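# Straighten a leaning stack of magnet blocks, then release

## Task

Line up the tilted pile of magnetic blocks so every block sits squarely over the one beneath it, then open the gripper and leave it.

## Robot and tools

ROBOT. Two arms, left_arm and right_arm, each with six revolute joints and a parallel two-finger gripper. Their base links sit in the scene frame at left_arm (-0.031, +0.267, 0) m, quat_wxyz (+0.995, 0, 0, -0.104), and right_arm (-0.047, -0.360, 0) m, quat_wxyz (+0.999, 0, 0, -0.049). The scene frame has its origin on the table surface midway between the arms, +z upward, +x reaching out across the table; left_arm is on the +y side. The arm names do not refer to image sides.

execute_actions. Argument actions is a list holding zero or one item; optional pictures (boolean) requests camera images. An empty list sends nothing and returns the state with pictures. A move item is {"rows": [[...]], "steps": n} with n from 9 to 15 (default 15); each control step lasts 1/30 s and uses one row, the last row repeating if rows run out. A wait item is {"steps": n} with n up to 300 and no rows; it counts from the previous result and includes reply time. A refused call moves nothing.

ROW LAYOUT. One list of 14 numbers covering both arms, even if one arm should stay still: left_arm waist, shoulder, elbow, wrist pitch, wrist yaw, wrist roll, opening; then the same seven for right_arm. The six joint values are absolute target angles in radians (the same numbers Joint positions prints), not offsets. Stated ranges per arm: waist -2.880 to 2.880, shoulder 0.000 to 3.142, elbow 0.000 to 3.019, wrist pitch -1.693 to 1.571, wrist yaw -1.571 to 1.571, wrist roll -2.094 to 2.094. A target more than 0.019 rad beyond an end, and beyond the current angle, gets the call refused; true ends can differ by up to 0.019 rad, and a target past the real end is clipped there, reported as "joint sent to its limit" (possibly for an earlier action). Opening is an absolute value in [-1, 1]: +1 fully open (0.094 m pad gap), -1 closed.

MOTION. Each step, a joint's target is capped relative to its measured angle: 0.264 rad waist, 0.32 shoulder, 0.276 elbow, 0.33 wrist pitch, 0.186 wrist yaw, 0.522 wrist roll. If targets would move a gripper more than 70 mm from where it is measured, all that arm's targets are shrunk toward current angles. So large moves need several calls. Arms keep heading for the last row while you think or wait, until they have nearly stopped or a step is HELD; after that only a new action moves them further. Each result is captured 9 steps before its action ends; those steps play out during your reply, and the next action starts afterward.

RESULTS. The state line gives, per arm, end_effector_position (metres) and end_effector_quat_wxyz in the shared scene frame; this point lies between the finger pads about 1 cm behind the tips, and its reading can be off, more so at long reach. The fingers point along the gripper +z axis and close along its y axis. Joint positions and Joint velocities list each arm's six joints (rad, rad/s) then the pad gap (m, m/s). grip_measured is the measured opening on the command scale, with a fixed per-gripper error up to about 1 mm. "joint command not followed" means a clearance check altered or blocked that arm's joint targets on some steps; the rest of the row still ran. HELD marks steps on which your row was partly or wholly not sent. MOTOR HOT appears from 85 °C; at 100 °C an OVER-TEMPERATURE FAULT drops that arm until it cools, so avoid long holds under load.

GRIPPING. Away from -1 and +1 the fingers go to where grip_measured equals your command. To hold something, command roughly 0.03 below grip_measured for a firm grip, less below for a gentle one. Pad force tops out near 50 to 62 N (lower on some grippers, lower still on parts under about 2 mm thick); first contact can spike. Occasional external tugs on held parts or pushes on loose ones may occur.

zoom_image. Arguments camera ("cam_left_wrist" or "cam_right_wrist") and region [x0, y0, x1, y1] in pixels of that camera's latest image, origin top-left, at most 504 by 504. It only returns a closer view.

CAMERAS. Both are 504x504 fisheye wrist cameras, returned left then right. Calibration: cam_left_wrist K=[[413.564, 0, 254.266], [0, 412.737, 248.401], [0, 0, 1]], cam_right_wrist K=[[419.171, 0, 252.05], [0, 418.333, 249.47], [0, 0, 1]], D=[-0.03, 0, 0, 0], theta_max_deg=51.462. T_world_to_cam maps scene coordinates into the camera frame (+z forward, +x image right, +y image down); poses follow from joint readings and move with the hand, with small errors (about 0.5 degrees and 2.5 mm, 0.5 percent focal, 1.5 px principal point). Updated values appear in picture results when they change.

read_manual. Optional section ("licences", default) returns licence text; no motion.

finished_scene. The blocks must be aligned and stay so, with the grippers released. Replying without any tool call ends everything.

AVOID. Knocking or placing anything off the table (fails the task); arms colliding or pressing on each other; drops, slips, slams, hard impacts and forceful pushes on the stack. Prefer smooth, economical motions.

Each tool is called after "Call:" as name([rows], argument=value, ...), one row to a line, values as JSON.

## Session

Call:
execute_actions(actions=[])

Scene clock: 0.00 s of 6600.00 s.
left_arm: end_effector_position=(+0.4605, +0.6011, +0.1393) grip_measured=+1.000 end_effector_quat_wxyz=(+0.220, +0.391, +0.874, +0.187) | right_arm: end_effector_position=(+0.1152, -0.0109, +0.3781) grip_measured=+1.000 end_effector_quat_wxyz=(-0.239, +0.706, -0.517, -0.421)
Joint positions: left_arm=[ 0.865  1.645  1.219 -0.591  0.203  1.44   0.094] | right_arm=[ 0.872  1.056  1.163 -1.175 -0.919 -0.851  0.094]
Joint velocities: left_arm=[ 0.005 -0.005  0.007  0.012  0.066 -0.007  0.   ] | right_arm=[-0.015 -0.005  0.002 -0.002 -0.007 -0.066  0.   ]
Motor temperatures (°C, as the motors report them): left_arm=[24 25 24 25 22 25] | right_arm=[25 23 27 22 22 25]
camera_calibration (this result's frames):
cam_left_wrist: T_world_to_cam=[[-0.585332, -0.635199, -0.503894, 0.720753], [-0.807711, 0.510966, 0.294139, 0.0305896], [0.0706358, 0.579169, -0.812141, -0.143441], [0, 0, 0, 1]] pos_world=[0.45672, 0.525268, 0.237691]
cam_right_wrist: T_world_to_cam=[[0.934639, 0.347404, -0.0758927, -0.0792745], [0.29893, -0.883183, -0.361426, 0.0979726], [-0.192588, 0.315116, -0.929307, 0.502196], [0, 0, 0, 1]] pos_world=[0.141523, -0.0441821, 0.496088]

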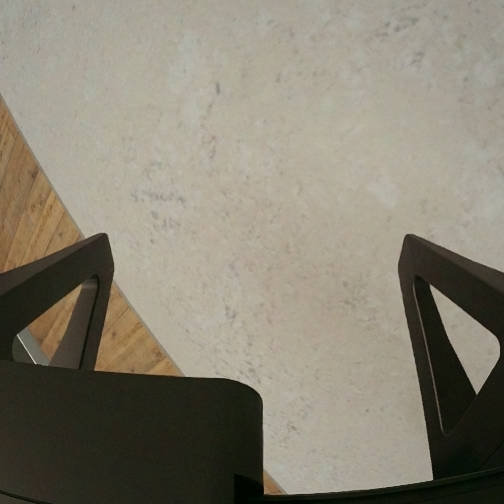

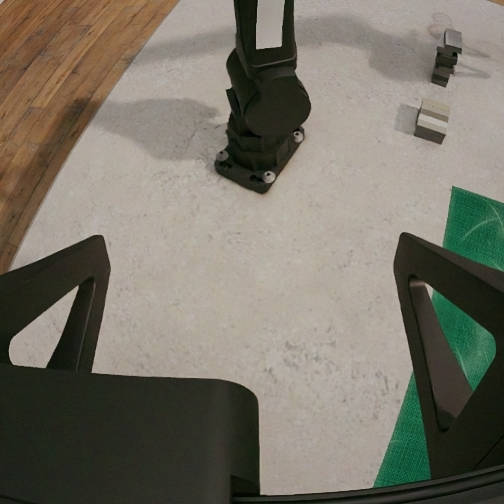

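Similar place.

Call:
execute_actions([
  {"rows":[[1.05,0.744,0.8,-0.9,0,0,1,0.872,1.056,1.163,-1.175,-0.919,-0.851,1]]},
])

Call:
execute_actions([
  {"steps":60},
], pictures=true)

Call:
zoom_image(camera="cam_right_wrist", region=[380, 0, 504, 124])

Scene clock: 0.60 s of 6600.00 s.
left_arm: end_effector_position=(+0.3368, +0.5782, +0.1097) grip_measured=+1.000 end_effector_quat_wxyz=(+0.120, +0.242, +0.954, +0.130) | right_arm: end_effector_position=(+0.1152, -0.0109, +0.3781) grip_measured=+1.000 end_effector_quat_wxyz=(-0.239, +0.706, -0.517, -0.421)
Joint positions: left_arm=[ 0.93   1.483  1.012 -0.747  0.051  1.209  0.094] | right_arm=[ 0.872  1.056  1.163 -1.175 -0.919 -0.851  0.094]
Joint velocities: left_arm=[ 0.571 -1.177 -1.277 -0.735 -0.388 -1.238  0.   ] | right_arm=[-0.024 -0.015 -0.007  0.007  0.037  0.037  0.   ]
Motor temperatures (°C, as the motors report them): left_arm=[24 25 24 25 22 25] | right_arm=[25 23 27 22 22 25]
Steps of this call (steps 1 to 12: nothing new was sent; steps 13 to 18: the first 6 steps of this action). Readings (joint positions):
13: left_arm=[0.867 1.637 1.209 -0.604 0.172 1.411] | right_arm=[0.872 1.056 1.163 -1.175 -0.919 -0.851]
14: left_arm=[0.872 1.618 1.182 -0.632 0.138 1.373] | right_arm=[0.872 1.056 1.163 -1.175 -0.919 -0.851]
16: left_arm=[0.895 1.558 1.103 -0.694 0.087 1.296] | right_arm=[0.872 1.056 1.163 -1.175 -0.919 -0.851]
18: the state above

Scene clock: 2.60 s of 6600.00 s.
left_arm: end_effector_position=(+0.1935, +0.5151, +0.2690) grip_measured=+1.000 end_effector_quat_wxyz=(+0.321, -0.377, +0.857, +0.144) | right_arm: end_effector_position=(+0.1152, -0.0109, +0.3781) grip_measured=+1.000 end_effector_quat_wxyz=(-0.239, +0.706, -0.517, -0.421)
Joint positions: left_arm=[ 1.046  0.75   0.791 -0.894  0.001  0.008  0.094] | right_arm=[ 0.872  1.056  1.163 -1.175 -0.919 -0.851  0.094]
Joint velocities: left_arm=[-0.015 -0.015 -0.027  0.007 -0.022  0.051  0.   ] | right_arm=[ 0.005 -0.015  0.012 -0.002 -0.051 -0.022  0.   ]
Motor temperatures (°C, as the motors report them): left_arm=[24 25 25 25 22 25] | right_arm=[25 23 28 22 22 25]
Kept back: nothing.
Steps of this call (steps 1 to 9: the last 9 steps of your previous action; steps 10 to 45: the robot went on to your last target; steps 46 to 60: nothing new was sent). Readings (joint positions):
1: left_arm=[0.951 1.440 0.966 -0.773 0.037 1.157] | right_arm=[0.872 1.056 1.163 -1.175 -0.919 -0.851]
2: left_arm=[0.972 1.391 0.921 -0.798 0.025 1.099] | right_arm=[0.872 1.056 1.163 -1.175 -0.919 -0.851]
4: left_arm=[1.012 1.276 0.845 -0.843 0.009 0.966] | right_arm=[0.872 1.056 1.163 -1.175 -0.919 -0.851]
8: left_arm=[1.046 1.005 0.791 -0.884 0.001 0.701] | right_arm=[0.872 1.056 1.163 -1.175 -0.919 -0.851]
60: the state above
All arms were judged still, so your last target was given up. Only a new action makes them travel on or press farther. Fingers that are still opening or closing keep moving.
camera_calibration (this result's frames):
cam_left_wrist: T_world_to_cam=[[0.75148, -0.659756, 0.0000774356, 0.19361], [-0.657587, -0.749019, -0.080931, 0.541628], [0.0534527, 0.0607671, -0.99672, 0.350648], [0, 0, 0, 1]] pos_world=[0.191931, 0.512117, 0.393317]
cam_right_wrist: T_world_to_cam=[[0.934639, 0.347404, -0.0758927, -0.0792745], [0.29893, -0.883183, -0.361426, 0.0979726], [-0.192588, 0.315116, -0.929307, 0.502196], [0, 0, 0, 1]] pos_world=[0.141523, -0.0441821, 0.496088]

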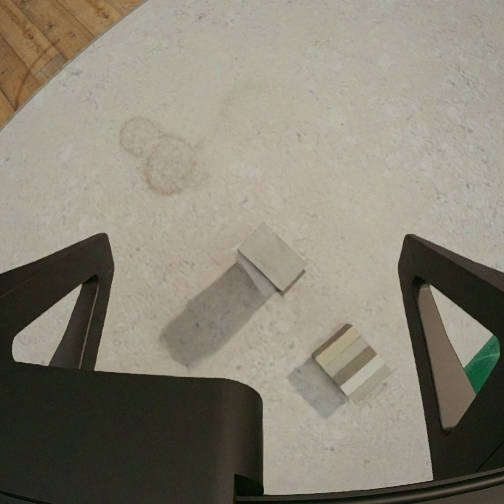

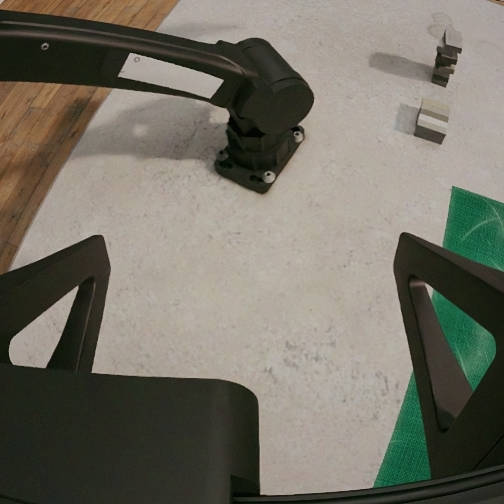

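Region (380, 0, 504, 124) of cam_right_wrist's 504x504 image, scaled by 4.065, with more detail than that image has.

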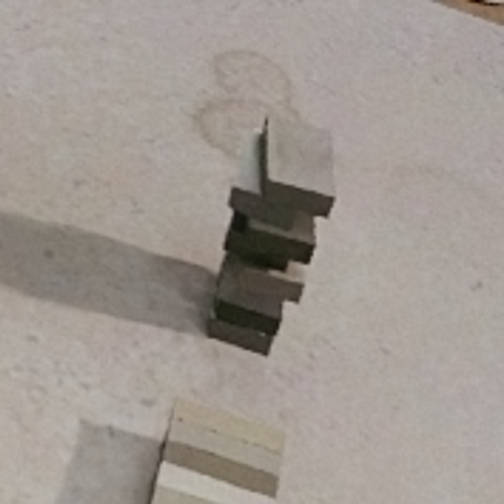

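Call:
execute_actions([
  {"rows":[[1.014,1.31,0.995,-1.21,0,-0.81,1,0.872,1.056,1.163,-1.175,-0.919,-0.851,1]]},
])

Call:
execute_actions([
  {"steps":45},
], pictures=true)

Scene clock: 3.37 s of 6600.00 s.
left_arm: end_effector_position=(+0.2193, +0.5339, +0.2028) grip_measured=+1.000 end_effector_quat_wxyz=(-0.119, +0.602, -0.789, -0.019) | right_arm: end_effector_position=(+0.1152, -0.0109, +0.3781) grip_measured=+1.000 end_effector_quat_wxyz=(-0.239, +0.706, -0.517, -0.421)
Joint positions: left_arm=[ 1.028  1.153  0.988 -1.165  0.001 -0.484  0.094] | right_arm=[ 0.872  1.056  1.163 -1.175 -0.919 -0.851  0.094]
Joint velocities: left_arm=[-0.024  2.252  0.252 -0.173 -0.037 -1.927  0.   ] | right_arm=[-0.024  0.005 -0.012 -0.012 -0.051 -0.022  0.   ]
Motor temperatures (°C, as the motors report them): left_arm=[24 25 25 25 22 25] | right_arm=[25 23 28 22 22 25]
Steps of this call (steps 1 to 17: nothing new was sent; steps 18 to 23: the first 6 steps of this action). Readings (joint positions):
18: left_arm=[1.044 0.775 0.814 -0.959 0.001 -0.072] | right_arm=[0.872 1.056 1.163 -1.175 -0.919 -0.851]
19: left_arm=[1.040 0.831 0.862 -1.064 0.001 -0.172] | right_arm=[0.872 1.056 1.163 -1.175 -0.919 -0.851]
21: left_arm=[1.032 0.992 0.949 -1.152 0.001 -0.352] | right_arm=[0.872 1.056 1.163 -1.175 -0.919 -0.851]
23: the state above

Scene clock: 4.87 s of 6600.00 s.
left_arm: end_effector_position=(+0.2132, +0.5270, +0.1394) grip_measured=+1.000 end_effector_quat_wxyz=(-0.013, +0.724, -0.689, +0.001) | right_arm: end_effector_position=(+0.1152, -0.0109, +0.3781) grip_measured=+1.000 end_effector_quat_wxyz=(-0.239, +0.706, -0.517, -0.421)
Joint positions: left_arm=[ 1.028  1.313  0.969 -1.202  0.001 -0.802  0.094] | right_arm=[ 0.872  1.056  1.163 -1.175 -0.919 -0.851  0.094]
Joint velocities: left_arm=[-0.005 -0.015 -0.017 -0.002  0.066 -0.022  0.   ] | right_arm=[-0.005 -0.015 -0.007  0.002  0.007 -0.007  0.   ]
Motor temperatures (°C, as the motors report them): left_arm=[24 25 26 25 22 25] | right_arm=[25 23 28 22 22 25]
Kept back: nothing.
Steps of this call (steps 1 to 9: the last 9 steps of your previous action; steps 10 to 45: the robot went on to your last target). Readings (joint positions):
1: left_arm=[1.028 1.225 0.992 -1.170 0.001 -0.547] | right_arm=[0.872 1.056 1.163 -1.175 -0.919 -0.851]
2: left_arm=[1.028 1.288 0.990 -1.176 0.001 -0.598] | right_arm=[0.872 1.056 1.163 -1.175 -0.919 -0.851]
4: left_arm=[1.028 1.370 0.979 -1.188 0.001 -0.671] | right_arm=[0.872 1.056 1.163 -1.175 -0.919 -0.851]
8: left_arm=[1.028 1.373 0.969 -1.200 0.001 -0.749] | right_arm=[0.872 1.056 1.163 -1.175 -0.919 -0.851]
45: the state above
All arms were judged still, so your last target was given up. Only a new action makes them travel on or press farther. Fingers that are still opening or closing keep moving.
camera_calibration (this result's frames):
cam_left_wrist: T_world_to_cam=[[0.997683, 0.0674048, 0.00922813, -0.250353], [0.0494451, -0.811558, 0.582176, 0.342789], [0.0467306, -0.580371, -0.813011, 0.533386], [0, 0, 0, 1]] pos_world=[0.207898, 0.60463, 0.236396]
cam_right_wrist: T_world_to_cam=[[0.934639, 0.347404, -0.0758927, -0.0792745], [0.29893, -0.883183, -0.361426, 0.0979726], [-0.192588, 0.315116, -0.929307, 0.502196], [0, 0, 0, 1]] pos_world=[0.141523, -0.0441821, 0.496088]

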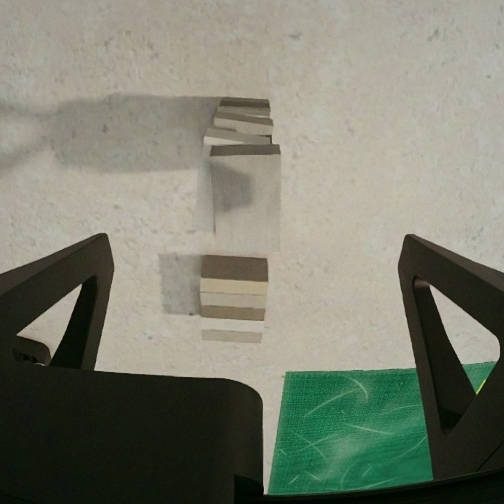

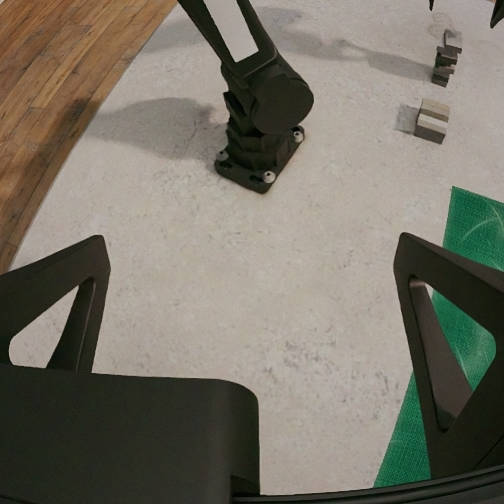

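Call:
execute_actions([
  {"rows":[[0.997,1.315,0.955,-1.2,0,-0.826,1,0.872,1.056,1.163,-1.175,-0.919,-0.851,1],[0.997,1.32,0.94,-1.18,0,-0.826,1,0.872,1.056,1.163,-1.175,-0.919,-0.851,1],[0.997,1.33,0.928,-1.157,0,-0.826,1,0.872,1.056,1.163,-1.175,-0.919,-0.851,1],[0.997,1.34,0.916,-1.134,0,-0.826,1,0.872,1.056,1.163,-1.175,-0.919,-0.851,1],[0.997,1.351,0.904,-1.111,0,-0.826,1,0.872,1.056,1.163,-1.175,-0.919,-0.851,1],[0.997,1.362,0.892,-1.088,0,-0.826,1,0.872,1.056,1.163,-1.175,-0.919,-0.851,1],[0.997,1.373,0.88,-1.065,0,-0.826,1,0.872,1.056,1.163,-1.175,-0.919,-0.851,1],[0.997,1.384,0.868,-1.042,0,-0.826,1,0.872,1.056,1.163,-1.175,-0.919,-0.851,1],[0.997,1.395,0.856,-1.019,0,-0.826,1,0.872,1.056,1.163,-1.175,-0.919,-0.851,1],[0.997,1.406,0.845,-0.996,0,-0.826,1,0.872,1.056,1.163,-1.175,-0.919,-0.851,1],[0.997,1.417,0.834,-0.973,0,-0.826,1,0.872,1.056,1.163,-1.175,-0.919,-0.851,1],[0.997,1.428,0.823,-0.95,0,-0.826,1,0.872,1.056,1.163,-1.175,-0.919,-0.851,1],[0.997,1.439,0.812,-0.927,0,-0.826,1,0.872,1.056,1.163,-1.175,-0.919,-0.851,1],[0.997,1.45,0.801,-0.904,0,-0.826,1,0.872,1.056,1.163,-1.175,-0.919,-0.851,1],[0.997,1.46,0.792,-0.882,0,-0.826,1,0.872,1.056,1.163,-1.175,-0.919,-0.851,1]]},
])

Call:
execute_actions([
  {"steps":30},
], pictures=true)

Scene clock: 6.37 s of 6600.00 s.
left_arm: end_effector_position=(+0.2150, +0.5197, +0.1187) grip_measured=+1.000 end_effector_quat_wxyz=(-0.014, +0.722, -0.692, +0.001) | right_arm: end_effector_position=(+0.1152, -0.0109, +0.3781) grip_measured=+1.000 end_effector_quat_wxyz=(-0.239, +0.706, -0.517, -0.421)
Joint positions: left_arm=[ 1.01   1.322  0.919 -1.14   0.001 -0.814  0.094] | right_arm=[ 0.872  1.056  1.163 -1.175 -0.919 -0.851  0.094]
Joint velocities: left_arm=[-0.083  0.19  -0.354  0.579  0.051 -0.022  0.   ] | right_arm=[-0.015  0.005  0.002 -0.007  0.022 -0.022  0.   ]
Motor temperatures (°C, as the motors report them): left_arm=[24 25 26 25 22 25] | right_arm=[25 23 28 22 22 25]
Steps of this call (steps 1 to 39: nothing new was sent; steps 40 to 45: the first 6 steps of this action). Readings (joint positions):
40: left_arm=[1.027 1.313 0.968 -1.202 0.001 -0.805] | right_arm=[0.872 1.056 1.163 -1.175 -0.919 -0.851]
41: left_arm=[1.024 1.313 0.964 -1.199 0.001 -0.808] | right_arm=[0.872 1.056 1.163 -1.175 -0.919 -0.851]
43: left_arm=[1.016 1.314 0.945 -1.176 0.001 -0.811] | right_arm=[0.872 1.056 1.163 -1.175 -0.919 -0.851]
45: the state above

Scene clock: 7.37 s of 6600.00 s.
left_arm: end_effector_position=(+0.2113, +0.5148, +0.0285) grip_measured=+1.000 end_effector_quat_wxyz=(+0.001, +0.723, -0.691, +0.001) | right_arm: end_effector_position=(+0.1152, -0.0109, +0.3781) grip_measured=+1.000 end_effector_quat_wxyz=(-0.239, +0.706, -0.517, -0.421)
Joint positions: left_arm=[ 1.007  1.465  0.786 -0.893  0.001 -0.818  0.094] | right_arm=[ 0.872  1.056  1.163 -1.175 -0.919 -0.851  0.094]
Joint velocities: left_arm=[-0.005 -0.015 -0.012 -0.022 -0.037  0.022  0.   ] | right_arm=[-0.005 -0.015 -0.002 -0.012  0.022 -0.022  0.   ]
Motor temperatures (°C, as the motors report them): left_arm=[24 25 26 25 22 25] | right_arm=[25 23 29 22 22 25]
Kept back: nothing.
Steps of this call (steps 1 to 9: the last 9 steps of your previous action; steps 10 to 30: the robot went on to your last target). Readings (joint positions):
1: left_arm=[1.008 1.331 0.906 -1.119 0.001 -0.815] | right_arm=[0.872 1.056 1.163 -1.175 -0.919 -0.851]
2: left_arm=[1.007 1.342 0.893 -1.098 0.001 -0.816] | right_arm=[0.872 1.056 1.163 -1.175 -0.919 -0.851]
4: left_arm=[1.007 1.369 0.868 -1.052 0.001 -0.816] | right_arm=[0.872 1.056 1.163 -1.175 -0.919 -0.851]
8: left_arm=[1.007 1.426 0.820 -0.960 0.001 -0.817] | right_arm=[0.872 1.056 1.163 -1.175 -0.919 -0.851]
30: the state above
All arms were judged still, so your last target was given up. Only a new action makes them travel on or press farther. Fingers that are still opening or closing keep moving.
camera_calibration (this result's frames):
cam_left_wrist: T_world_to_cam=[[0.99795, 0.0632101, -0.0100449, -0.243969], [0.0567079, -0.800475, 0.596678, 0.389824], [0.0296754, -0.596024, -0.802418, 0.447576], [0, 0, 0, 1]] pos_world=[0.20808, 0.594232, 0.124093]
cam_right_wrist: T_world_to_cam=[[0.934639, 0.347404, -0.0758927, -0.0792745], [0.29893, -0.883183, -0.361426, 0.0979726], [-0.192588, 0.315116, -0.929307, 0.502196], [0, 0, 0, 1]] pos_world=[0.141523, -0.0441821, 0.496088]

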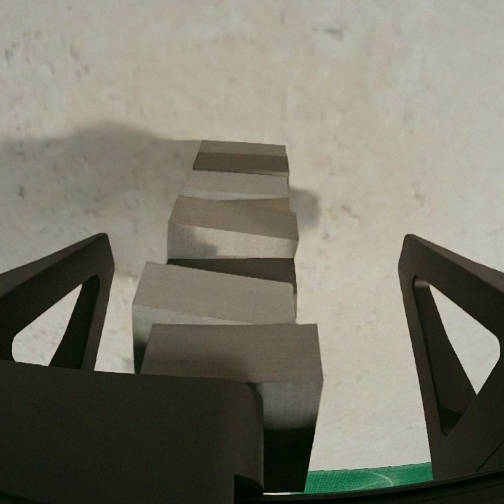

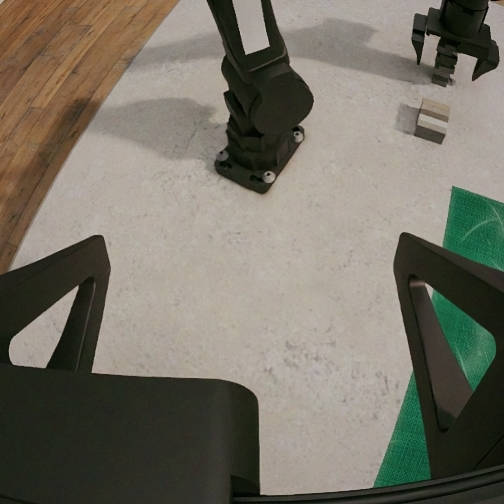

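Call:
execute_actions([
  {"rows":[[1.043,1.478,0.78,-0.87,0,-0.722,0.3,0.872,1.056,1.163,-1.175,-0.919,-0.851,1]]},
])

Call:
execute_actions([
  {"steps":25},
], pictures=true)

Call:
zoom_image(camera="cam_right_wrist", region=[400, 0, 504, 104])

Scene clock: 8.67 s of 6600.00 s.
left_arm: end_effector_position=(+0.2062, +0.5208, +0.0270) grip_measured=+0.303 end_effector_quat_wxyz=(-0.002, +0.709, -0.706, +0.001) | right_arm: end_effector_position=(+0.1152, -0.0109, +0.3781) grip_measured=+1.000 end_effector_quat_wxyz=(-0.239, +0.706, -0.517, -0.421)
Joint positions: left_arm=[ 1.03   1.467  0.783 -0.882  0.001 -0.754  0.061] | right_arm=[ 0.872  1.056  1.163 -1.175 -0.919 -0.851  0.094]
Joint velocities: left_arm=[ 0.083 -0.005 -0.022  0.027  0.007  0.139 -0.003] | right_arm=[ 0.015 -0.005 -0.002  0.002 -0.022 -0.007  0.   ]
Motor temperatures (°C, as the motors report them): left_arm=[24 25 26 25 22 25] | right_arm=[25 23 29 22 22 25]
Steps of this call (steps 1 to 33: nothing new was sent; steps 34 to 39: the first 6 steps of this action). Readings (joint positions):
34: left_arm=[1.009 1.465 0.786 -0.891 0.001 -0.805] | right_arm=[0.872 1.056 1.163 -1.175 -0.919 -0.851]
35: left_arm=[1.012 1.465 0.785 -0.887 0.001 -0.790] | right_arm=[0.872 1.056 1.163 -1.175 -0.919 -0.851]
37: left_arm=[1.022 1.466 0.784 -0.884 0.001 -0.768] | right_arm=[0.872 1.056 1.163 -1.175 -0.919 -0.851]
39: the state above

Scene clock: 9.50 s of 6600.00 s.
left_arm: end_effector_position=(+0.2053, +0.5217, +0.0269) grip_measured=+0.302 end_effector_quat_wxyz=(-0.002, +0.701, -0.713, +0.001) | right_arm: end_effector_position=(+0.1152, -0.0109, +0.3781) grip_measured=+1.000 end_effector_quat_wxyz=(-0.239, +0.706, -0.517, -0.421)
Joint positions: left_arm=[ 1.034  1.467  0.783 -0.882  0.001 -0.73   0.061] | right_arm=[ 0.872  1.056  1.163 -1.175 -0.919 -0.851  0.094]
Joint velocities: left_arm=[ 0.005 -0.005  0.007  0.007  0.037  0.022 -0.001] | right_arm=[ 0.005  0.005 -0.002 -0.027 -0.081  0.007  0.   ]
Motor temperatures (°C, as the motors report them): left_arm=[24 25 26 25 22 25] | right_arm=[25 23 29 22 22 25]
Kept back: nothing.
Steps of this call (steps 1 to 9: the last 9 steps of your previous action; steps 10 to 25: the robot went on to your last target). Readings (joint positions):
1: left_arm=[1.033 1.467 0.783 -0.882 0.001 -0.749] | right_arm=[0.872 1.056 1.163 -1.175 -0.919 -0.851]
2: left_arm=[1.033 1.467 0.783 -0.882 0.001 -0.745] | right_arm=[0.872 1.056 1.163 -1.175 -0.919 -0.851]
4: left_arm=[1.034 1.467 0.783 -0.882 0.001 -0.740] | right_arm=[0.872 1.056 1.163 -1.175 -0.919 -0.851]
8: left_arm=[1.034 1.467 0.783 -0.882 0.001 -0.734] | right_arm=[0.872 1.056 1.163 -1.175 -0.919 -0.851]
25: the state above
camera_calibration (this result's frames):
cam_left_wrist: T_world_to_cam=[[0.999983, 0.00111011, -0.00572897, -0.206514], [0.00429166, -0.805122, 0.593094, 0.409925], [-0.00395412, -0.593108, -0.805113, 0.456007], [0, 0, 0, 1]] pos_world=[0.206555, 0.600731, 0.12283]
cam_right_wrist: T_world_to_cam=[[0.934639, 0.347404, -0.0758927, -0.0792745], [0.29893, -0.883183, -0.361426, 0.0979726], [-0.192588, 0.315116, -0.929307, 0.502196], [0, 0, 0, 1]] pos_world=[0.141523, -0.0441821, 0.496088]

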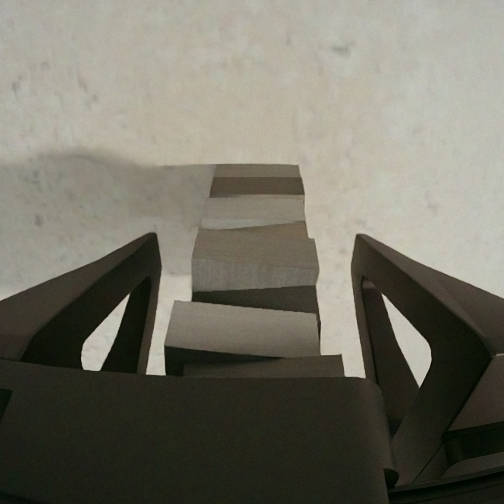

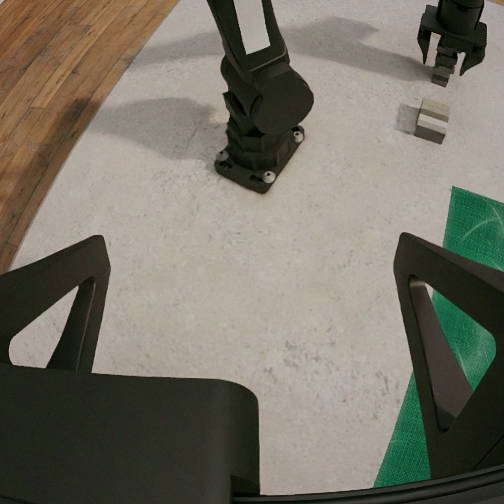

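Region (400, 0, 504, 104) of cam_right_wrist's 504x504 image, scaled by 4.846, with more detail than that image has.

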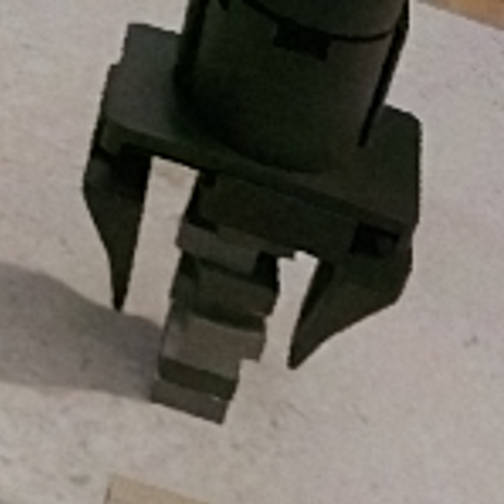

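Call:
execute_actions([
  {"rows":[[1.034,1.467,0.79,-0.882,0,-0.73,0.2,0.872,1.056,1.163,-1.175,-0.919,-0.851,1],[1.034,1.467,0.79,-0.882,0,-0.73,0.1,0.872,1.056,1.163,-1.175,-0.919,-0.851,1],[1.034,1.467,0.79,-0.882,0,-0.73,0.0,0.872,1.056,1.163,-1.175,-0.919,-0.851,1],[1.034,1.467,0.79,-0.882,0,-0.73,-0.06,0.872,1.056,1.163,-1.175,-0.919,-0.851,1],[1.034,1.467,0.79,-0.882,0,-0.73,-0.11,0.872,1.056,1.163,-1.175,-0.919,-0.851,1],[1.034,1.467,0.79,-0.882,0,-0.73,-0.15,0.872,1.056,1.163,-1.175,-0.919,-0.851,1],[1.034,1.467,0.79,-0.882,0,-0.73,-0.19,0.872,1.056,1.163,-1.175,-0.919,-0.851,1],[1.034,1.467,0.79,-0.882,0,-0.73,-0.23,0.872,1.056,1.163,-1.175,-0.919,-0.851,1],[1.034,1.467,0.79,-0.882,0,-0.73,-0.26,0.872,1.056,1.163,-1.175,-0.919,-0.851,1],[1.034,1.467,0.79,-0.882,0,-0.73,-0.29,0.872,1.056,1.163,-1.175,-0.919,-0.851,1],[1.034,1.467,0.79,-0.882,0,-0.73,-0.32,0.872,1.056,1.163,-1.175,-0.919,-0.851,1],[1.034,1.467,0.79,-0.882,0,-0.73,-0.35,0.872,1.056,1.163,-1.175,-0.919,-0.851,1],[1.034,1.467,0.79,-0.882,0,-0.73,-0.38,0.872,1.056,1.163,-1.175,-0.919,-0.851,1],[1.034,1.467,0.79,-0.882,0,-0.73,-0.41,0.872,1.056,1.163,-1.175,-0.919,-0.851,1],[1.034,1.467,0.79,-0.882,0,-0.73,-0.44,0.872,1.056,1.163,-1.175,-0.919,-0.851,1]]},
])

Call:
execute_actions([
  {"steps":20},
], pictures=true)

Call:
zoom_image(camera="cam_right_wrist", region=[400, 0, 504, 104])

Scene clock: 10.30 s of 6600.00 s.
left_arm: end_effector_position=(+0.2053, +0.5217, +0.0269) grip_measured=-0.128 end_effector_quat_wxyz=(-0.002, +0.701, -0.713, +0.001) | right_arm: end_effector_position=(+0.1152, -0.0109, +0.3781) grip_measured=+1.000 end_effector_quat_wxyz=(-0.239, +0.706, -0.517, -0.421)
Joint positions: left_arm=[ 1.034  1.467  0.783 -0.882  0.001 -0.73   0.041] | right_arm=[ 0.872  1.056  1.163 -1.175 -0.919 -0.851  0.094]
Joint velocities: left_arm=[-0.015 -0.005 -0.002  0.002 -0.007 -0.022 -0.041] | right_arm=[ 0.015  0.015  0.007  0.002 -0.051 -0.022  0.   ]
Motor temperatures (°C, as the motors report them): left_arm=[24 25 26 25 22 25] | right_arm=[25 23 29 22 22 25]
Steps of this call (steps 1 to 15: the robot went on to your last target; steps 16 to 18: nothing new was sent; steps 19 to 24: the first 6 steps of this action). Readings (joint positions):
19: left_arm=[1.034 1.467 0.783 -0.882 0.001 -0.730] | right_arm=[0.872 1.056 1.163 -1.175 -0.919 -0.851]
20: left_arm=[1.034 1.467 0.783 -0.882 0.001 -0.730] | right_arm=[0.872 1.056 1.163 -1.175 -0.919 -0.851]
22: left_arm=[1.034 1.467 0.783 -0.882 0.001 -0.730] | right_arm=[0.872 1.056 1.163 -1.175 -0.919 -0.851]
24: the state above

Scene clock: 10.97 s of 6600.00 s.
left_arm: end_effector_position=(+0.2054, +0.5216, +0.0269) grip_measured=-0.430 end_effector_quat_wxyz=(-0.002, +0.701, -0.713, +0.001) | right_arm: end_effector_position=(+0.1152, -0.0109, +0.3781) grip_measured=+1.000 end_effector_quat_wxyz=(-0.239, +0.706, -0.517, -0.421)
Joint positions: left_arm=[ 1.034  1.467  0.783 -0.882  0.002 -0.73   0.027] | right_arm=[ 0.872  1.056  1.163 -1.175 -0.919 -0.851  0.094]
Joint velocities: left_arm=[-0.005  0.005  0.022 -0.012 -0.022  0.007  0.   ] | right_arm=[ 0.005 -0.005  0.007  0.007  0.007  0.007  0.   ]
Motor temperatures (°C, as the motors report them): left_arm=[24 25 26 25 22 25] | right_arm=[25 23 29 22 22 25]
Kept back: nothing.
Steps of this call (steps 1 to 9: the last 9 steps of your previous action; steps 10 to 15: the robot went on to your last target; steps 16 to 20: nothing new was sent). Readings (joint positions):
1: left_arm=[1.034 1.467 0.783 -0.882 0.001 -0.730] | right_arm=[0.872 1.056 1.163 -1.175 -0.919 -0.851]
2: left_arm=[1.034 1.467 0.783 -0.882 0.001 -0.730] | right_arm=[0.872 1.056 1.163 -1.175 -0.919 -0.851]
4: left_arm=[1.034 1.467 0.783 -0.882 0.001 -0.730] | right_arm=[0.872 1.056 1.163 -1.175 -0.919 -0.851]
8: left_arm=[1.034 1.467 0.783 -0.882 0.001 -0.730] | right_arm=[0.872 1.056 1.163 -1.175 -0.919 -0.851]
20: the state above
All arms were judged still, so your last target was given up. Only a new action makes them travel on or press farther. Fingers that are still opening or closing keep moving.
camera_calibration (this result's frames):
cam_left_wrist: T_world_to_cam=[[0.999986, 0.0011036, -0.00516939, -0.206623], [0.00395635, -0.804815, 0.593513, 0.40975], [-0.0035054, -0.593525, -0.804808, 0.456072], [0, 0, 0, 1]] pos_world=[0.206598, 0.600691, 0.12279]
cam_right_wrist: T_world_to_cam=[[0.934639, 0.347404, -0.0758927, -0.0792745], [0.29893, -0.883183, -0.361426, 0.0979726], [-0.192588, 0.315116, -0.929307, 0.502196], [0, 0, 0, 1]] pos_world=[0.141523, -0.0441821, 0.496088]

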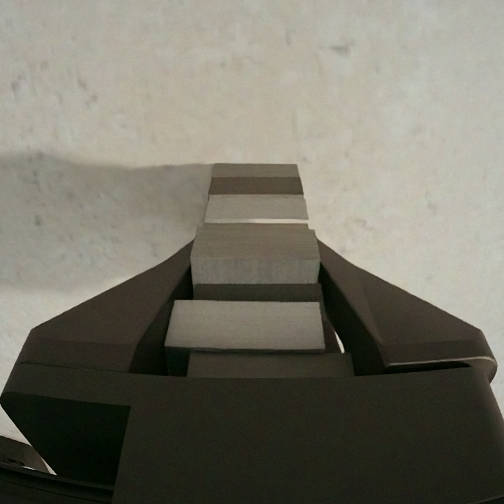

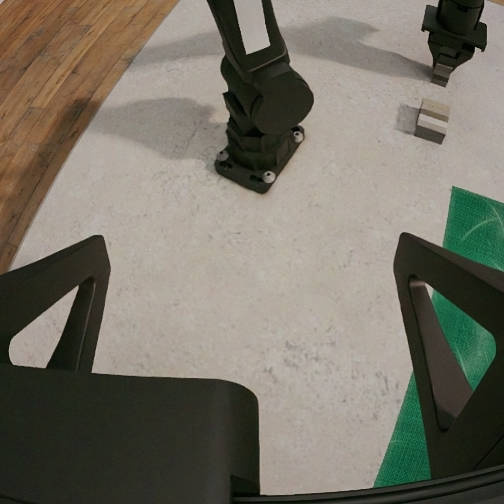

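Region (400, 0, 504, 104) of cam_right_wrist's 504x504 image, scaled by 4.846, with more detail than that image has.

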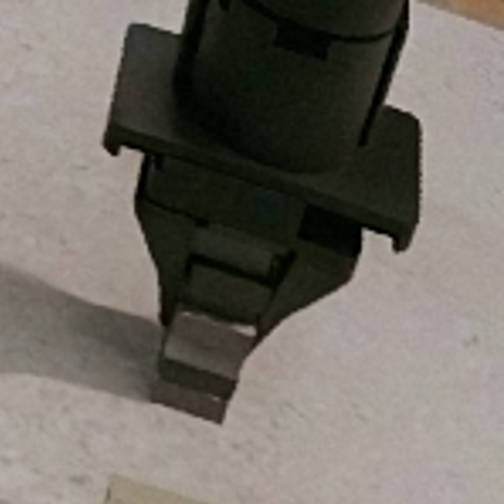

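Finish squeeze, open, rotate 90°.

Call:
execute_actions([
  {"rows":[[1.034,1.467,0.79,-0.882,0,-0.73,-0.455,0.872,1.056,1.163,-1.175,-0.919,-0.851,1],[1.034,1.467,0.79,-0.882,0,-0.73,-0.47,0.872,1.056,1.163,-1.175,-0.919,-0.851,1],[1.034,1.467,0.79,-0.882,0,-0.73,-0.47,0.872,1.056,1.163,-1.175,-0.919,-0.851,1],[1.034,1.467,0.79,-0.882,0,-0.73,-0.47,0.872,1.056,1.163,-1.175,-0.919,-0.851,1],[1.034,1.467,0.79,-0.882,0,-0.73,-0.47,0.872,1.056,1.163,-1.175,-0.919,-0.851,1],[1.034,1.467,0.79,-0.882,0,-0.73,-0.47,0.872,1.056,1.163,-1.175,-0.919,-0.851,1],[1.034,1.467,0.79,-0.882,0,-0.73,-0.35,0.872,1.056,1.163,-1.175,-0.919,-0.851,1],[1.034,1.467,0.79,-0.882,0,-0.73,0,0.872,1.056,1.163,-1.175,-0.919,-0.851,1],[1.034,1.467,0.79,-0.882,0,-0.73,0.6,0.872,1.056,1.163,-1.175,-0.919,-0.851,1]]},
])

Call:
execute_actions([
  {"rows":[[1.034,1.467,0.79,-0.882,0,-0.6,0.6,0.872,1.056,1.163,-1.175,-0.919,-0.851,1],[1.034,1.467,0.79,-0.882,0,-0.45,0.6,0.872,1.056,1.163,-1.175,-0.919,-0.851,1],[1.034,1.467,0.79,-0.882,0,0.848,0.6,0.872,1.056,1.163,-1.175,-0.919,-0.851,1]]},
])

Call:
execute_actions([
  {"steps":45},
], pictures=true)

Scene clock: 12.00 s of 6600.00 s.
left_arm: end_effector_position=(+0.2054, +0.5216, +0.0269) grip_measured=-0.443 end_effector_quat_wxyz=(-0.002, +0.701, -0.713, +0.001) | right_arm: end_effector_position=(+0.1152, -0.0109, +0.3781) grip_measured=+1.000 end_effector_quat_wxyz=(-0.239, +0.706, -0.517, -0.421)
Joint positions: left_arm=[ 1.034  1.467  0.783 -0.882  0.002 -0.73   0.026] | right_arm=[ 0.872  1.056  1.163 -1.175 -0.919 -0.851  0.094]
Joint velocities: left_arm=[-0.015 -0.005  0.012 -0.007 -0.007  0.037  0.001] | right_arm=[-0.015 -0.005 -0.012 -0.002 -0.022 -0.081  0.   ]
Motor temperatures (°C, as the motors report them): left_arm=[24 25 26 25 22 25] | right_arm=[25 23 30 22 22 25]
Steps of this call (steps 1 to 25: nothing new was sent; steps 26 to 31: the first 6 steps of this action). Readings (joint positions):
26: left_arm=[1.034 1.467 0.783 -0.882 0.002 -0.730] | right_arm=[0.872 1.056 1.163 -1.175 -0.919 -0.851]
27: left_arm=[1.034 1.467 0.783 -0.882 0.002 -0.730] | right_arm=[0.872 1.056 1.163 -1.175 -0.919 -0.851]
29: left_arm=[1.034 1.467 0.783 -0.882 0.002 -0.730] | right_arm=[0.872 1.056 1.163 -1.175 -0.919 -0.851]
31: the state above

Scene clock: 12.50 s of 6600.00 s.
left_arm: end_effector_position=(+0.2054, +0.5216, +0.0269) grip_measured=+0.598 end_effector_quat_wxyz=(+0.003, -0.524, +0.851, -0.000) | right_arm: end_effector_position=(+0.1152, -0.0109, +0.3781) grip_measured=+1.000 end_effector_quat_wxyz=(-0.239, +0.706, -0.517, -0.421)
Joint positions: left_arm=[ 1.034  1.467  0.783 -0.882  0.002 -0.28   0.075] | right_arm=[ 0.872  1.056  1.163 -1.175 -0.919 -0.851  0.094]
Joint velocities: left_arm=[-0.005 -0.015 -0.022 -0.012 -0.022  2.747  0.   ] | right_arm=[-0.005  0.005 -0.012 -0.012 -0.007 -0.007  0.   ]
Motor temperatures (°C, as the motors report them): left_arm=[24 25 26 25 22 25] | right_arm=[25 23 30 22 22 25]
Steps of this call (steps 1 to 9: the last 9 steps of your previous action; steps 10 to 15: the first 6 steps of this action). Readings (joint positions):
10: left_arm=[1.034 1.467 0.783 -0.882 0.002 -0.711] | right_arm=[0.872 1.056 1.163 -1.175 -0.919 -0.851]
11: left_arm=[1.034 1.467 0.783 -0.882 0.002 -0.667] | right_arm=[0.872 1.056 1.163 -1.175 -0.919 -0.851]
13: left_arm=[1.034 1.467 0.783 -0.882 0.002 -0.478] | right_arm=[0.872 1.056 1.163 -1.175 -0.919 -0.851]
15: the state above

Scene clock: 14.00 s of 6600.00 s.
left_arm: end_effector_position=(+0.2054, +0.5216, +0.0269) grip_measured=+0.598 end_effector_quat_wxyz=(+0.002, +0.008, +1.000, +0.001) | right_arm: end_effector_position=(+0.1152, -0.0109, +0.3781) grip_measured=+1.000 end_effector_quat_wxyz=(-0.239, +0.706, -0.517, -0.421)
Joint positions: left_arm=[ 1.034  1.467  0.783 -0.882  0.002  0.84   0.075] | right_arm=[ 0.872  1.056  1.163 -1.175 -0.919 -0.851  0.094]
Joint velocities: left_arm=[-0.024 -0.015 -0.002  0.012 -0.11  -0.051  0.   ] | right_arm=[-0.015 -0.005  0.012 -0.027 -0.022  0.037  0.   ]
Motor temperatures (°C, as the motors report them): left_arm=[24 25 26 25 22 25] | right_arm=[25 23 30 22 22 25]
Kept back: nothing.
Steps of this call (steps 1 to 9: the last 9 steps of your previous action; steps 10 to 45: the robot went on to your last target). Readings (joint positions):
1: left_arm=[1.034 1.467 0.783 -0.882 0.002 -0.181] | right_arm=[0.872 1.056 1.163 -1.175 -0.919 -0.851]
2: left_arm=[1.034 1.467 0.783 -0.882 0.002 -0.082] | right_arm=[0.872 1.056 1.163 -1.175 -0.919 -0.851]
4: left_arm=[1.034 1.467 0.783 -0.882 0.002 0.116] | right_arm=[0.872 1.056 1.163 -1.175 -0.919 -0.851]
8: left_arm=[1.034 1.467 0.783 -0.882 0.002 0.499] | right_arm=[0.872 1.056 1.163 -1.175 -0.919 -0.851]
45: the state above
All arms were judged still, so your last target was given up. Only a new action makes them travel on or press farther. Fingers that are still opening or closing keep moving.
camera_calibration (this result's frames):
cam_left_wrist: T_world_to_cam=[[0.00178477, -0.999925, -0.0121168, 0.520682], [-0.806467, -0.00860365, 0.591216, 0.160979], [-0.591276, 0.00871662, -0.806422, 0.262721], [0, 0, 0, 1]] pos_world=[0.284236, 0.519737, 0.123]
cam_right_wrist: T_world_to_cam=[[0.934639, 0.347404, -0.0758927, -0.0792745], [0.29893, -0.883183, -0.361426, 0.0979726], [-0.192588, 0.315116, -0.929307, 0.502196], [0, 0, 0, 1]] pos_world=[0.141523, -0.0441821, 0.496088]

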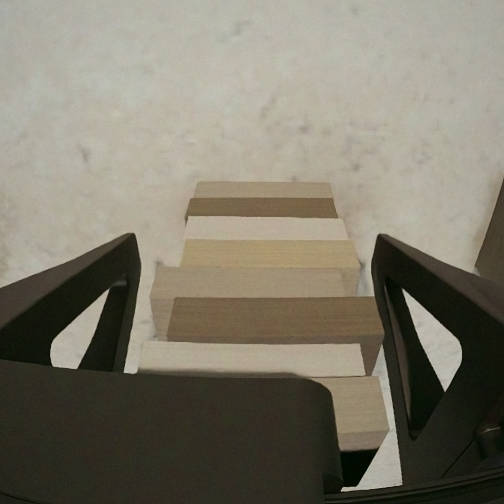

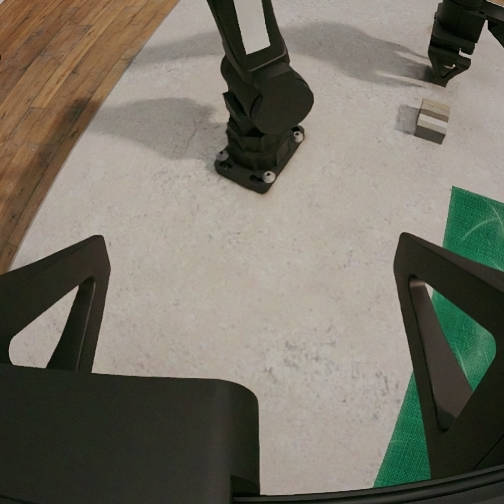

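Call:
execute_actions([
  {"rows":[[1.034,1.467,0.775,-0.868,0,0.848,0.6,0.872,1.056,1.163,-1.175,-0.919,-0.851,1],[1.034,1.467,0.768,-0.857,0,0.848,0.4,0.872,1.056,1.163,-1.175,-0.919,-0.851,1]]},
])

Call:
execute_actions([
  {"steps":25},
], pictures=true)

Call:
zoom_image(camera="cam_left_wrist", region=[130, 130, 382, 382])

Scene clock: 14.67 s of 6600.00 s.
left_arm: end_effector_position=(+0.2048, +0.5210, +0.0246) grip_measured=+0.403 end_effector_quat_wxyz=(+0.004, +0.008, +1.000, +0.003) | right_arm: end_effector_position=(+0.1152, -0.0109, +0.3781) grip_measured=+1.000 end_effector_quat_wxyz=(-0.239, +0.706, -0.517, -0.421)
Joint positions: left_arm=[ 1.034  1.467  0.775 -0.87   0.002  0.84   0.066] | right_arm=[ 0.872  1.056  1.163 -1.175 -0.919 -0.851  0.094]
Joint velocities: left_arm=[-0.005 -0.005 -0.007  0.027  0.022 -0.007  0.   ] | right_arm=[-0.005 -0.005 -0.002 -0.007 -0.007 -0.125  0.   ]
Motor temperatures (°C, as the motors report them): left_arm=[24 25 26 25 22 25] | right_arm=[25 23 30 22 22 25]
Steps of this call (steps 1 to 14: nothing new was sent; steps 15 to 20: the first 6 steps of this action). Readings (joint positions):
15: left_arm=[1.034 1.467 0.782 -0.881 0.002 0.840] | right_arm=[0.872 1.056 1.163 -1.175 -0.919 -0.851]
16: left_arm=[1.034 1.467 0.780 -0.878 0.002 0.840] | right_arm=[0.872 1.056 1.163 -1.175 -0.919 -0.851]
18: left_arm=[1.034 1.467 0.775 -0.871 0.002 0.840] | right_arm=[0.872 1.056 1.163 -1.175 -0.919 -0.851]
20: the state above

Scene clock: 15.50 s of 6600.00 s.
left_arm: end_effector_position=(+0.2049, +0.5210, +0.0247) grip_measured=+0.402 end_effector_quat_wxyz=(+0.004, +0.008, +1.000, +0.003) | right_arm: end_effector_position=(+0.1152, -0.0109, +0.3781) grip_measured=+1.000 end_effector_quat_wxyz=(-0.239, +0.706, -0.517, -0.421)
Joint positions: left_arm=[ 1.034  1.467  0.775 -0.869  0.002  0.841  0.066] | right_arm=[ 0.872  1.056  1.163 -1.175 -0.919 -0.851  0.094]
Joint velocities: left_arm=[ 0.005 -0.015  0.012 -0.002 -0.095  0.125 -0.002] | right_arm=[-0.005 -0.005  0.002  0.017  0.022  0.007  0.   ]
Motor temperatures (°C, as the motors report them): left_arm=[24 25 26 25 22 25] | right_arm=[25 23 30 22 22 25]
Kept back: nothing.
Steps of this call (steps 1 to 9: the last 9 steps of your previous action; steps 10 to 15: the robot went on to your last target; steps 16 to 25: nothing new was sent). Readings (joint positions):
1: left_arm=[1.034 1.467 0.775 -0.869 0.002 0.840] | right_arm=[0.872 1.056 1.163 -1.175 -0.919 -0.851]
2: left_arm=[1.034 1.467 0.775 -0.869 0.002 0.841] | right_arm=[0.872 1.056 1.163 -1.175 -0.919 -0.851]
4: left_arm=[1.034 1.467 0.775 -0.869 0.002 0.841] | right_arm=[0.872 1.056 1.163 -1.175 -0.919 -0.851]
8: left_arm=[1.034 1.467 0.775 -0.869 0.002 0.841] | right_arm=[0.872 1.056 1.163 -1.175 -0.919 -0.851]
25: the state above
All arms were judged still, so your last target was given up. Only a new action makes them travel on or press farther. Fingers that are still opening or closing keep moving.
camera_calibration (this result's frames):
cam_left_wrist: T_world_to_cam=[[0.00144619, -0.999879, -0.0154749, 0.520251], [-0.808304, -0.0102799, 0.588676, 0.163216], [-0.588764, 0.0116571, -0.808221, 0.258623], [0, 0, 0, 1]] pos_world=[0.283444, 0.518851, 0.120994]
cam_right_wrist: T_world_to_cam=[[0.934639, 0.347404, -0.0758927, -0.0792745], [0.29893, -0.883183, -0.361426, 0.0979726], [-0.192588, 0.315116, -0.929307, 0.502196], [0, 0, 0, 1]] pos_world=[0.141523, -0.0441821, 0.496088]

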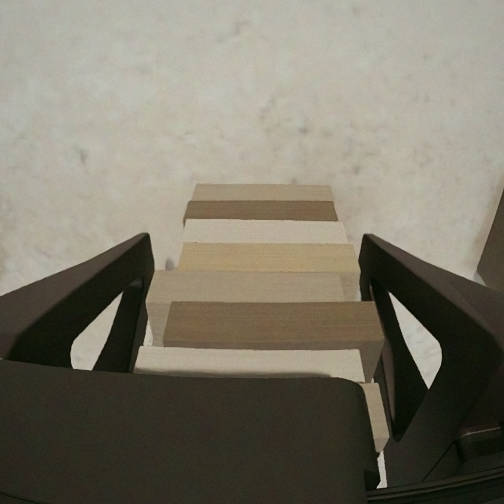

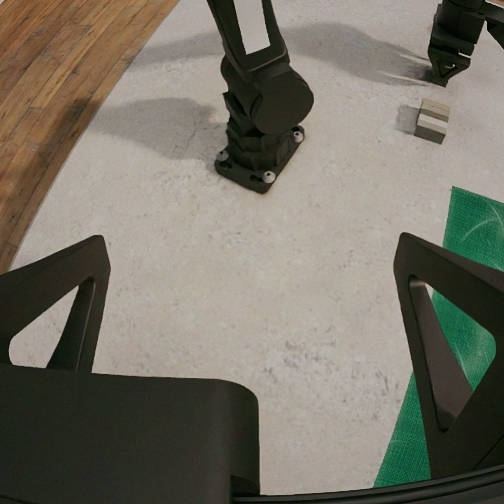

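Region (130, 130, 382, 382) of cam_left_wrist's 504x504 image, scaled by 2.000, with more detail than that image has.

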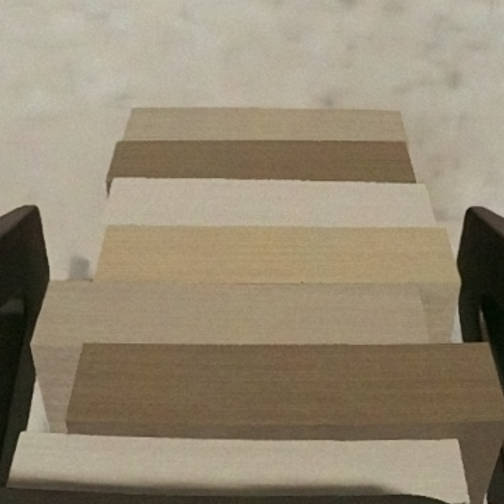

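Call:
execute_actions([
  {"rows":[[1.034,1.467,0.824,-0.869,0,0.848,0.4,0.872,1.056,1.163,-1.175,-0.919,-0.851,1],[1.034,1.467,0.824,-0.869,0,0.848,0.4,0.872,1.056,1.163,-1.175,-0.919,-0.851,1],[1.034,1.467,0.824,-0.869,0,0.848,0.4,0.872,1.056,1.163,-1.175,-0.919,-0.851,1],[1.034,1.467,0.824,-0.869,0,0.848,0.4,0.872,1.056,1.163,-1.175,-0.919,-0.851,1],[1.034,1.467,0.824,-0.869,0,0.848,0.4,0.872,1.056,1.163,-1.175,-0.919,-0.851,1],[1.034,1.467,0.824,-0.869,0,0.848,0.4,0.872,1.056,1.163,-1.175,-0.919,-0.851,1],[1.034,1.467,0.824,-0.9,0,0.848,0.4,0.872,1.056,1.163,-1.175,-0.919,-0.851,1]]},
])

Call:
execute_actions([
  {"steps":25},
], pictures=true)

Call:
zoom_image(camera="cam_left_wrist", region=[130, 130, 382, 382])

Scene clock: 16.27 s of 6600.00 s.
left_arm: end_effector_position=(+0.2056, +0.5219, +0.0253) grip_measured=+0.402 end_effector_quat_wxyz=(+0.005, +0.008, +1.000, +0.004) | right_arm: end_effector_position=(+0.1152, -0.0109, +0.3781) grip_measured=+1.000 end_effector_quat_wxyz=(-0.239, +0.706, -0.517, -0.421)
Joint positions: left_arm=[ 1.034  1.467  0.777 -0.869  0.002  0.841  0.066] | right_arm=[ 0.872  1.056  1.163 -1.175 -0.919 -0.851  0.094]
Joint velocities: left_arm=[ 0.005 -0.005  0.007  0.007  0.066 -0.037 -0.   ] | right_arm=[-0.005 -0.005  0.007 -0.002 -0.022  0.066  0.   ]
Motor temperatures (°C, as the motors report them): left_arm=[24 25 26 25 22 25] | right_arm=[25 23 30 22 22 25]
Steps of this call (steps 1 to 17: nothing new was sent; steps 18 to 23: the first 6 steps of this action). Readings (joint positions):
18: left_arm=[1.034 1.467 0.776 -0.869 0.002 0.841] | right_arm=[0.872 1.056 1.163 -1.175 -0.919 -0.851]
19: left_arm=[1.034 1.467 0.776 -0.869 0.002 0.841] | right_arm=[0.872 1.056 1.163 -1.175 -0.919 -0.851]
21: left_arm=[1.034 1.467 0.777 -0.869 0.002 0.841] | right_arm=[0.872 1.056 1.163 -1.175 -0.919 -0.851]
23: the state above

Scene clock: 17.10 s of 6600.00 s.
left_arm: end_effector_position=(+0.2023, +0.5183, +0.0256) grip_measured=+0.402 end_effector_quat_wxyz=(-0.002, +0.008, +1.000, -0.004) | right_arm: end_effector_position=(+0.1152, -0.0109, +0.3781) grip_measured=+1.000 end_effector_quat_wxyz=(-0.239, +0.706, -0.517, -0.421)
Joint positions: left_arm=[ 1.034  1.467  0.778 -0.891  0.002  0.841  0.066] | right_arm=[ 0.872  1.056  1.163 -1.175 -0.919 -0.851  0.094]
Joint velocities: left_arm=[ 0.005  0.005  0.007  0.012 -0.022 -0.066 -0.001] | right_arm=[-0.015 -0.015 -0.012 -0.017 -0.051 -0.007  0.   ]
Motor temperatures (°C, as the motors report them): left_arm=[24 25 27 25 22 25] | right_arm=[25 23 30 22 22 25]
Kept back: nothing.
Steps of this call (steps 1 to 9: the last 9 steps of your previous action; steps 10 to 25: the robot went on to your last target). Readings (joint positions):
1: left_arm=[1.034 1.467 0.778 -0.873 0.002 0.841] | right_arm=[0.872 1.056 1.163 -1.175 -0.919 -0.851]
2: left_arm=[1.034 1.467 0.778 -0.880 0.002 0.841] | right_arm=[0.872 1.056 1.163 -1.175 -0.919 -0.851]
4: left_arm=[1.034 1.467 0.778 -0.887 0.002 0.841] | right_arm=[0.872 1.056 1.163 -1.175 -0.919 -0.851]
8: left_arm=[1.034 1.467 0.778 -0.891 0.002 0.841] | right_arm=[0.872 1.056 1.163 -1.175 -0.919 -0.851]
25: the state above
camera_calibration (this result's frames):
cam_left_wrist: T_world_to_cam=[[0.00133727, -0.999997, -0.00204872, 0.517248], [-0.800922, -0.00229775, 0.598764, 0.154706], [-0.598767, 0.000840158, -0.800923, 0.265324], [0, 0, 0, 1]] pos_world=[0.282083, 0.517379, 0.120932]
cam_right_wrist: T_world_to_cam=[[0.934639, 0.347404, -0.0758927, -0.0792745], [0.29893, -0.883183, -0.361426, 0.0979726], [-0.192588, 0.315116, -0.929307, 0.502196], [0, 0, 0, 1]] pos_world=[0.141523, -0.0441821, 0.496088]

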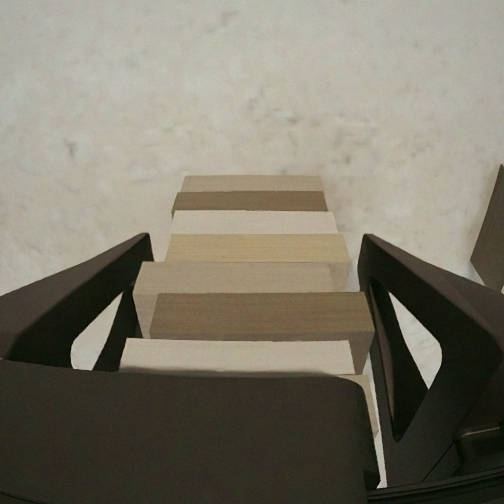

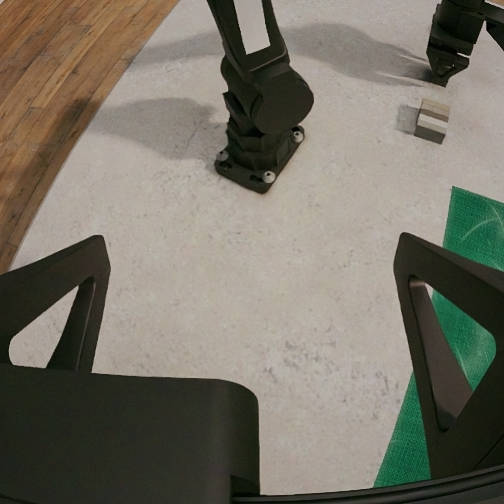

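Region (130, 130, 382, 382) of cam_left_wrist's 504x504 image, scaled by 2.000, with more detail than that image has.

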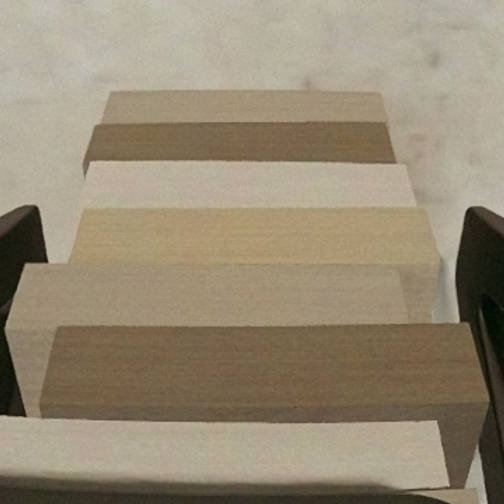

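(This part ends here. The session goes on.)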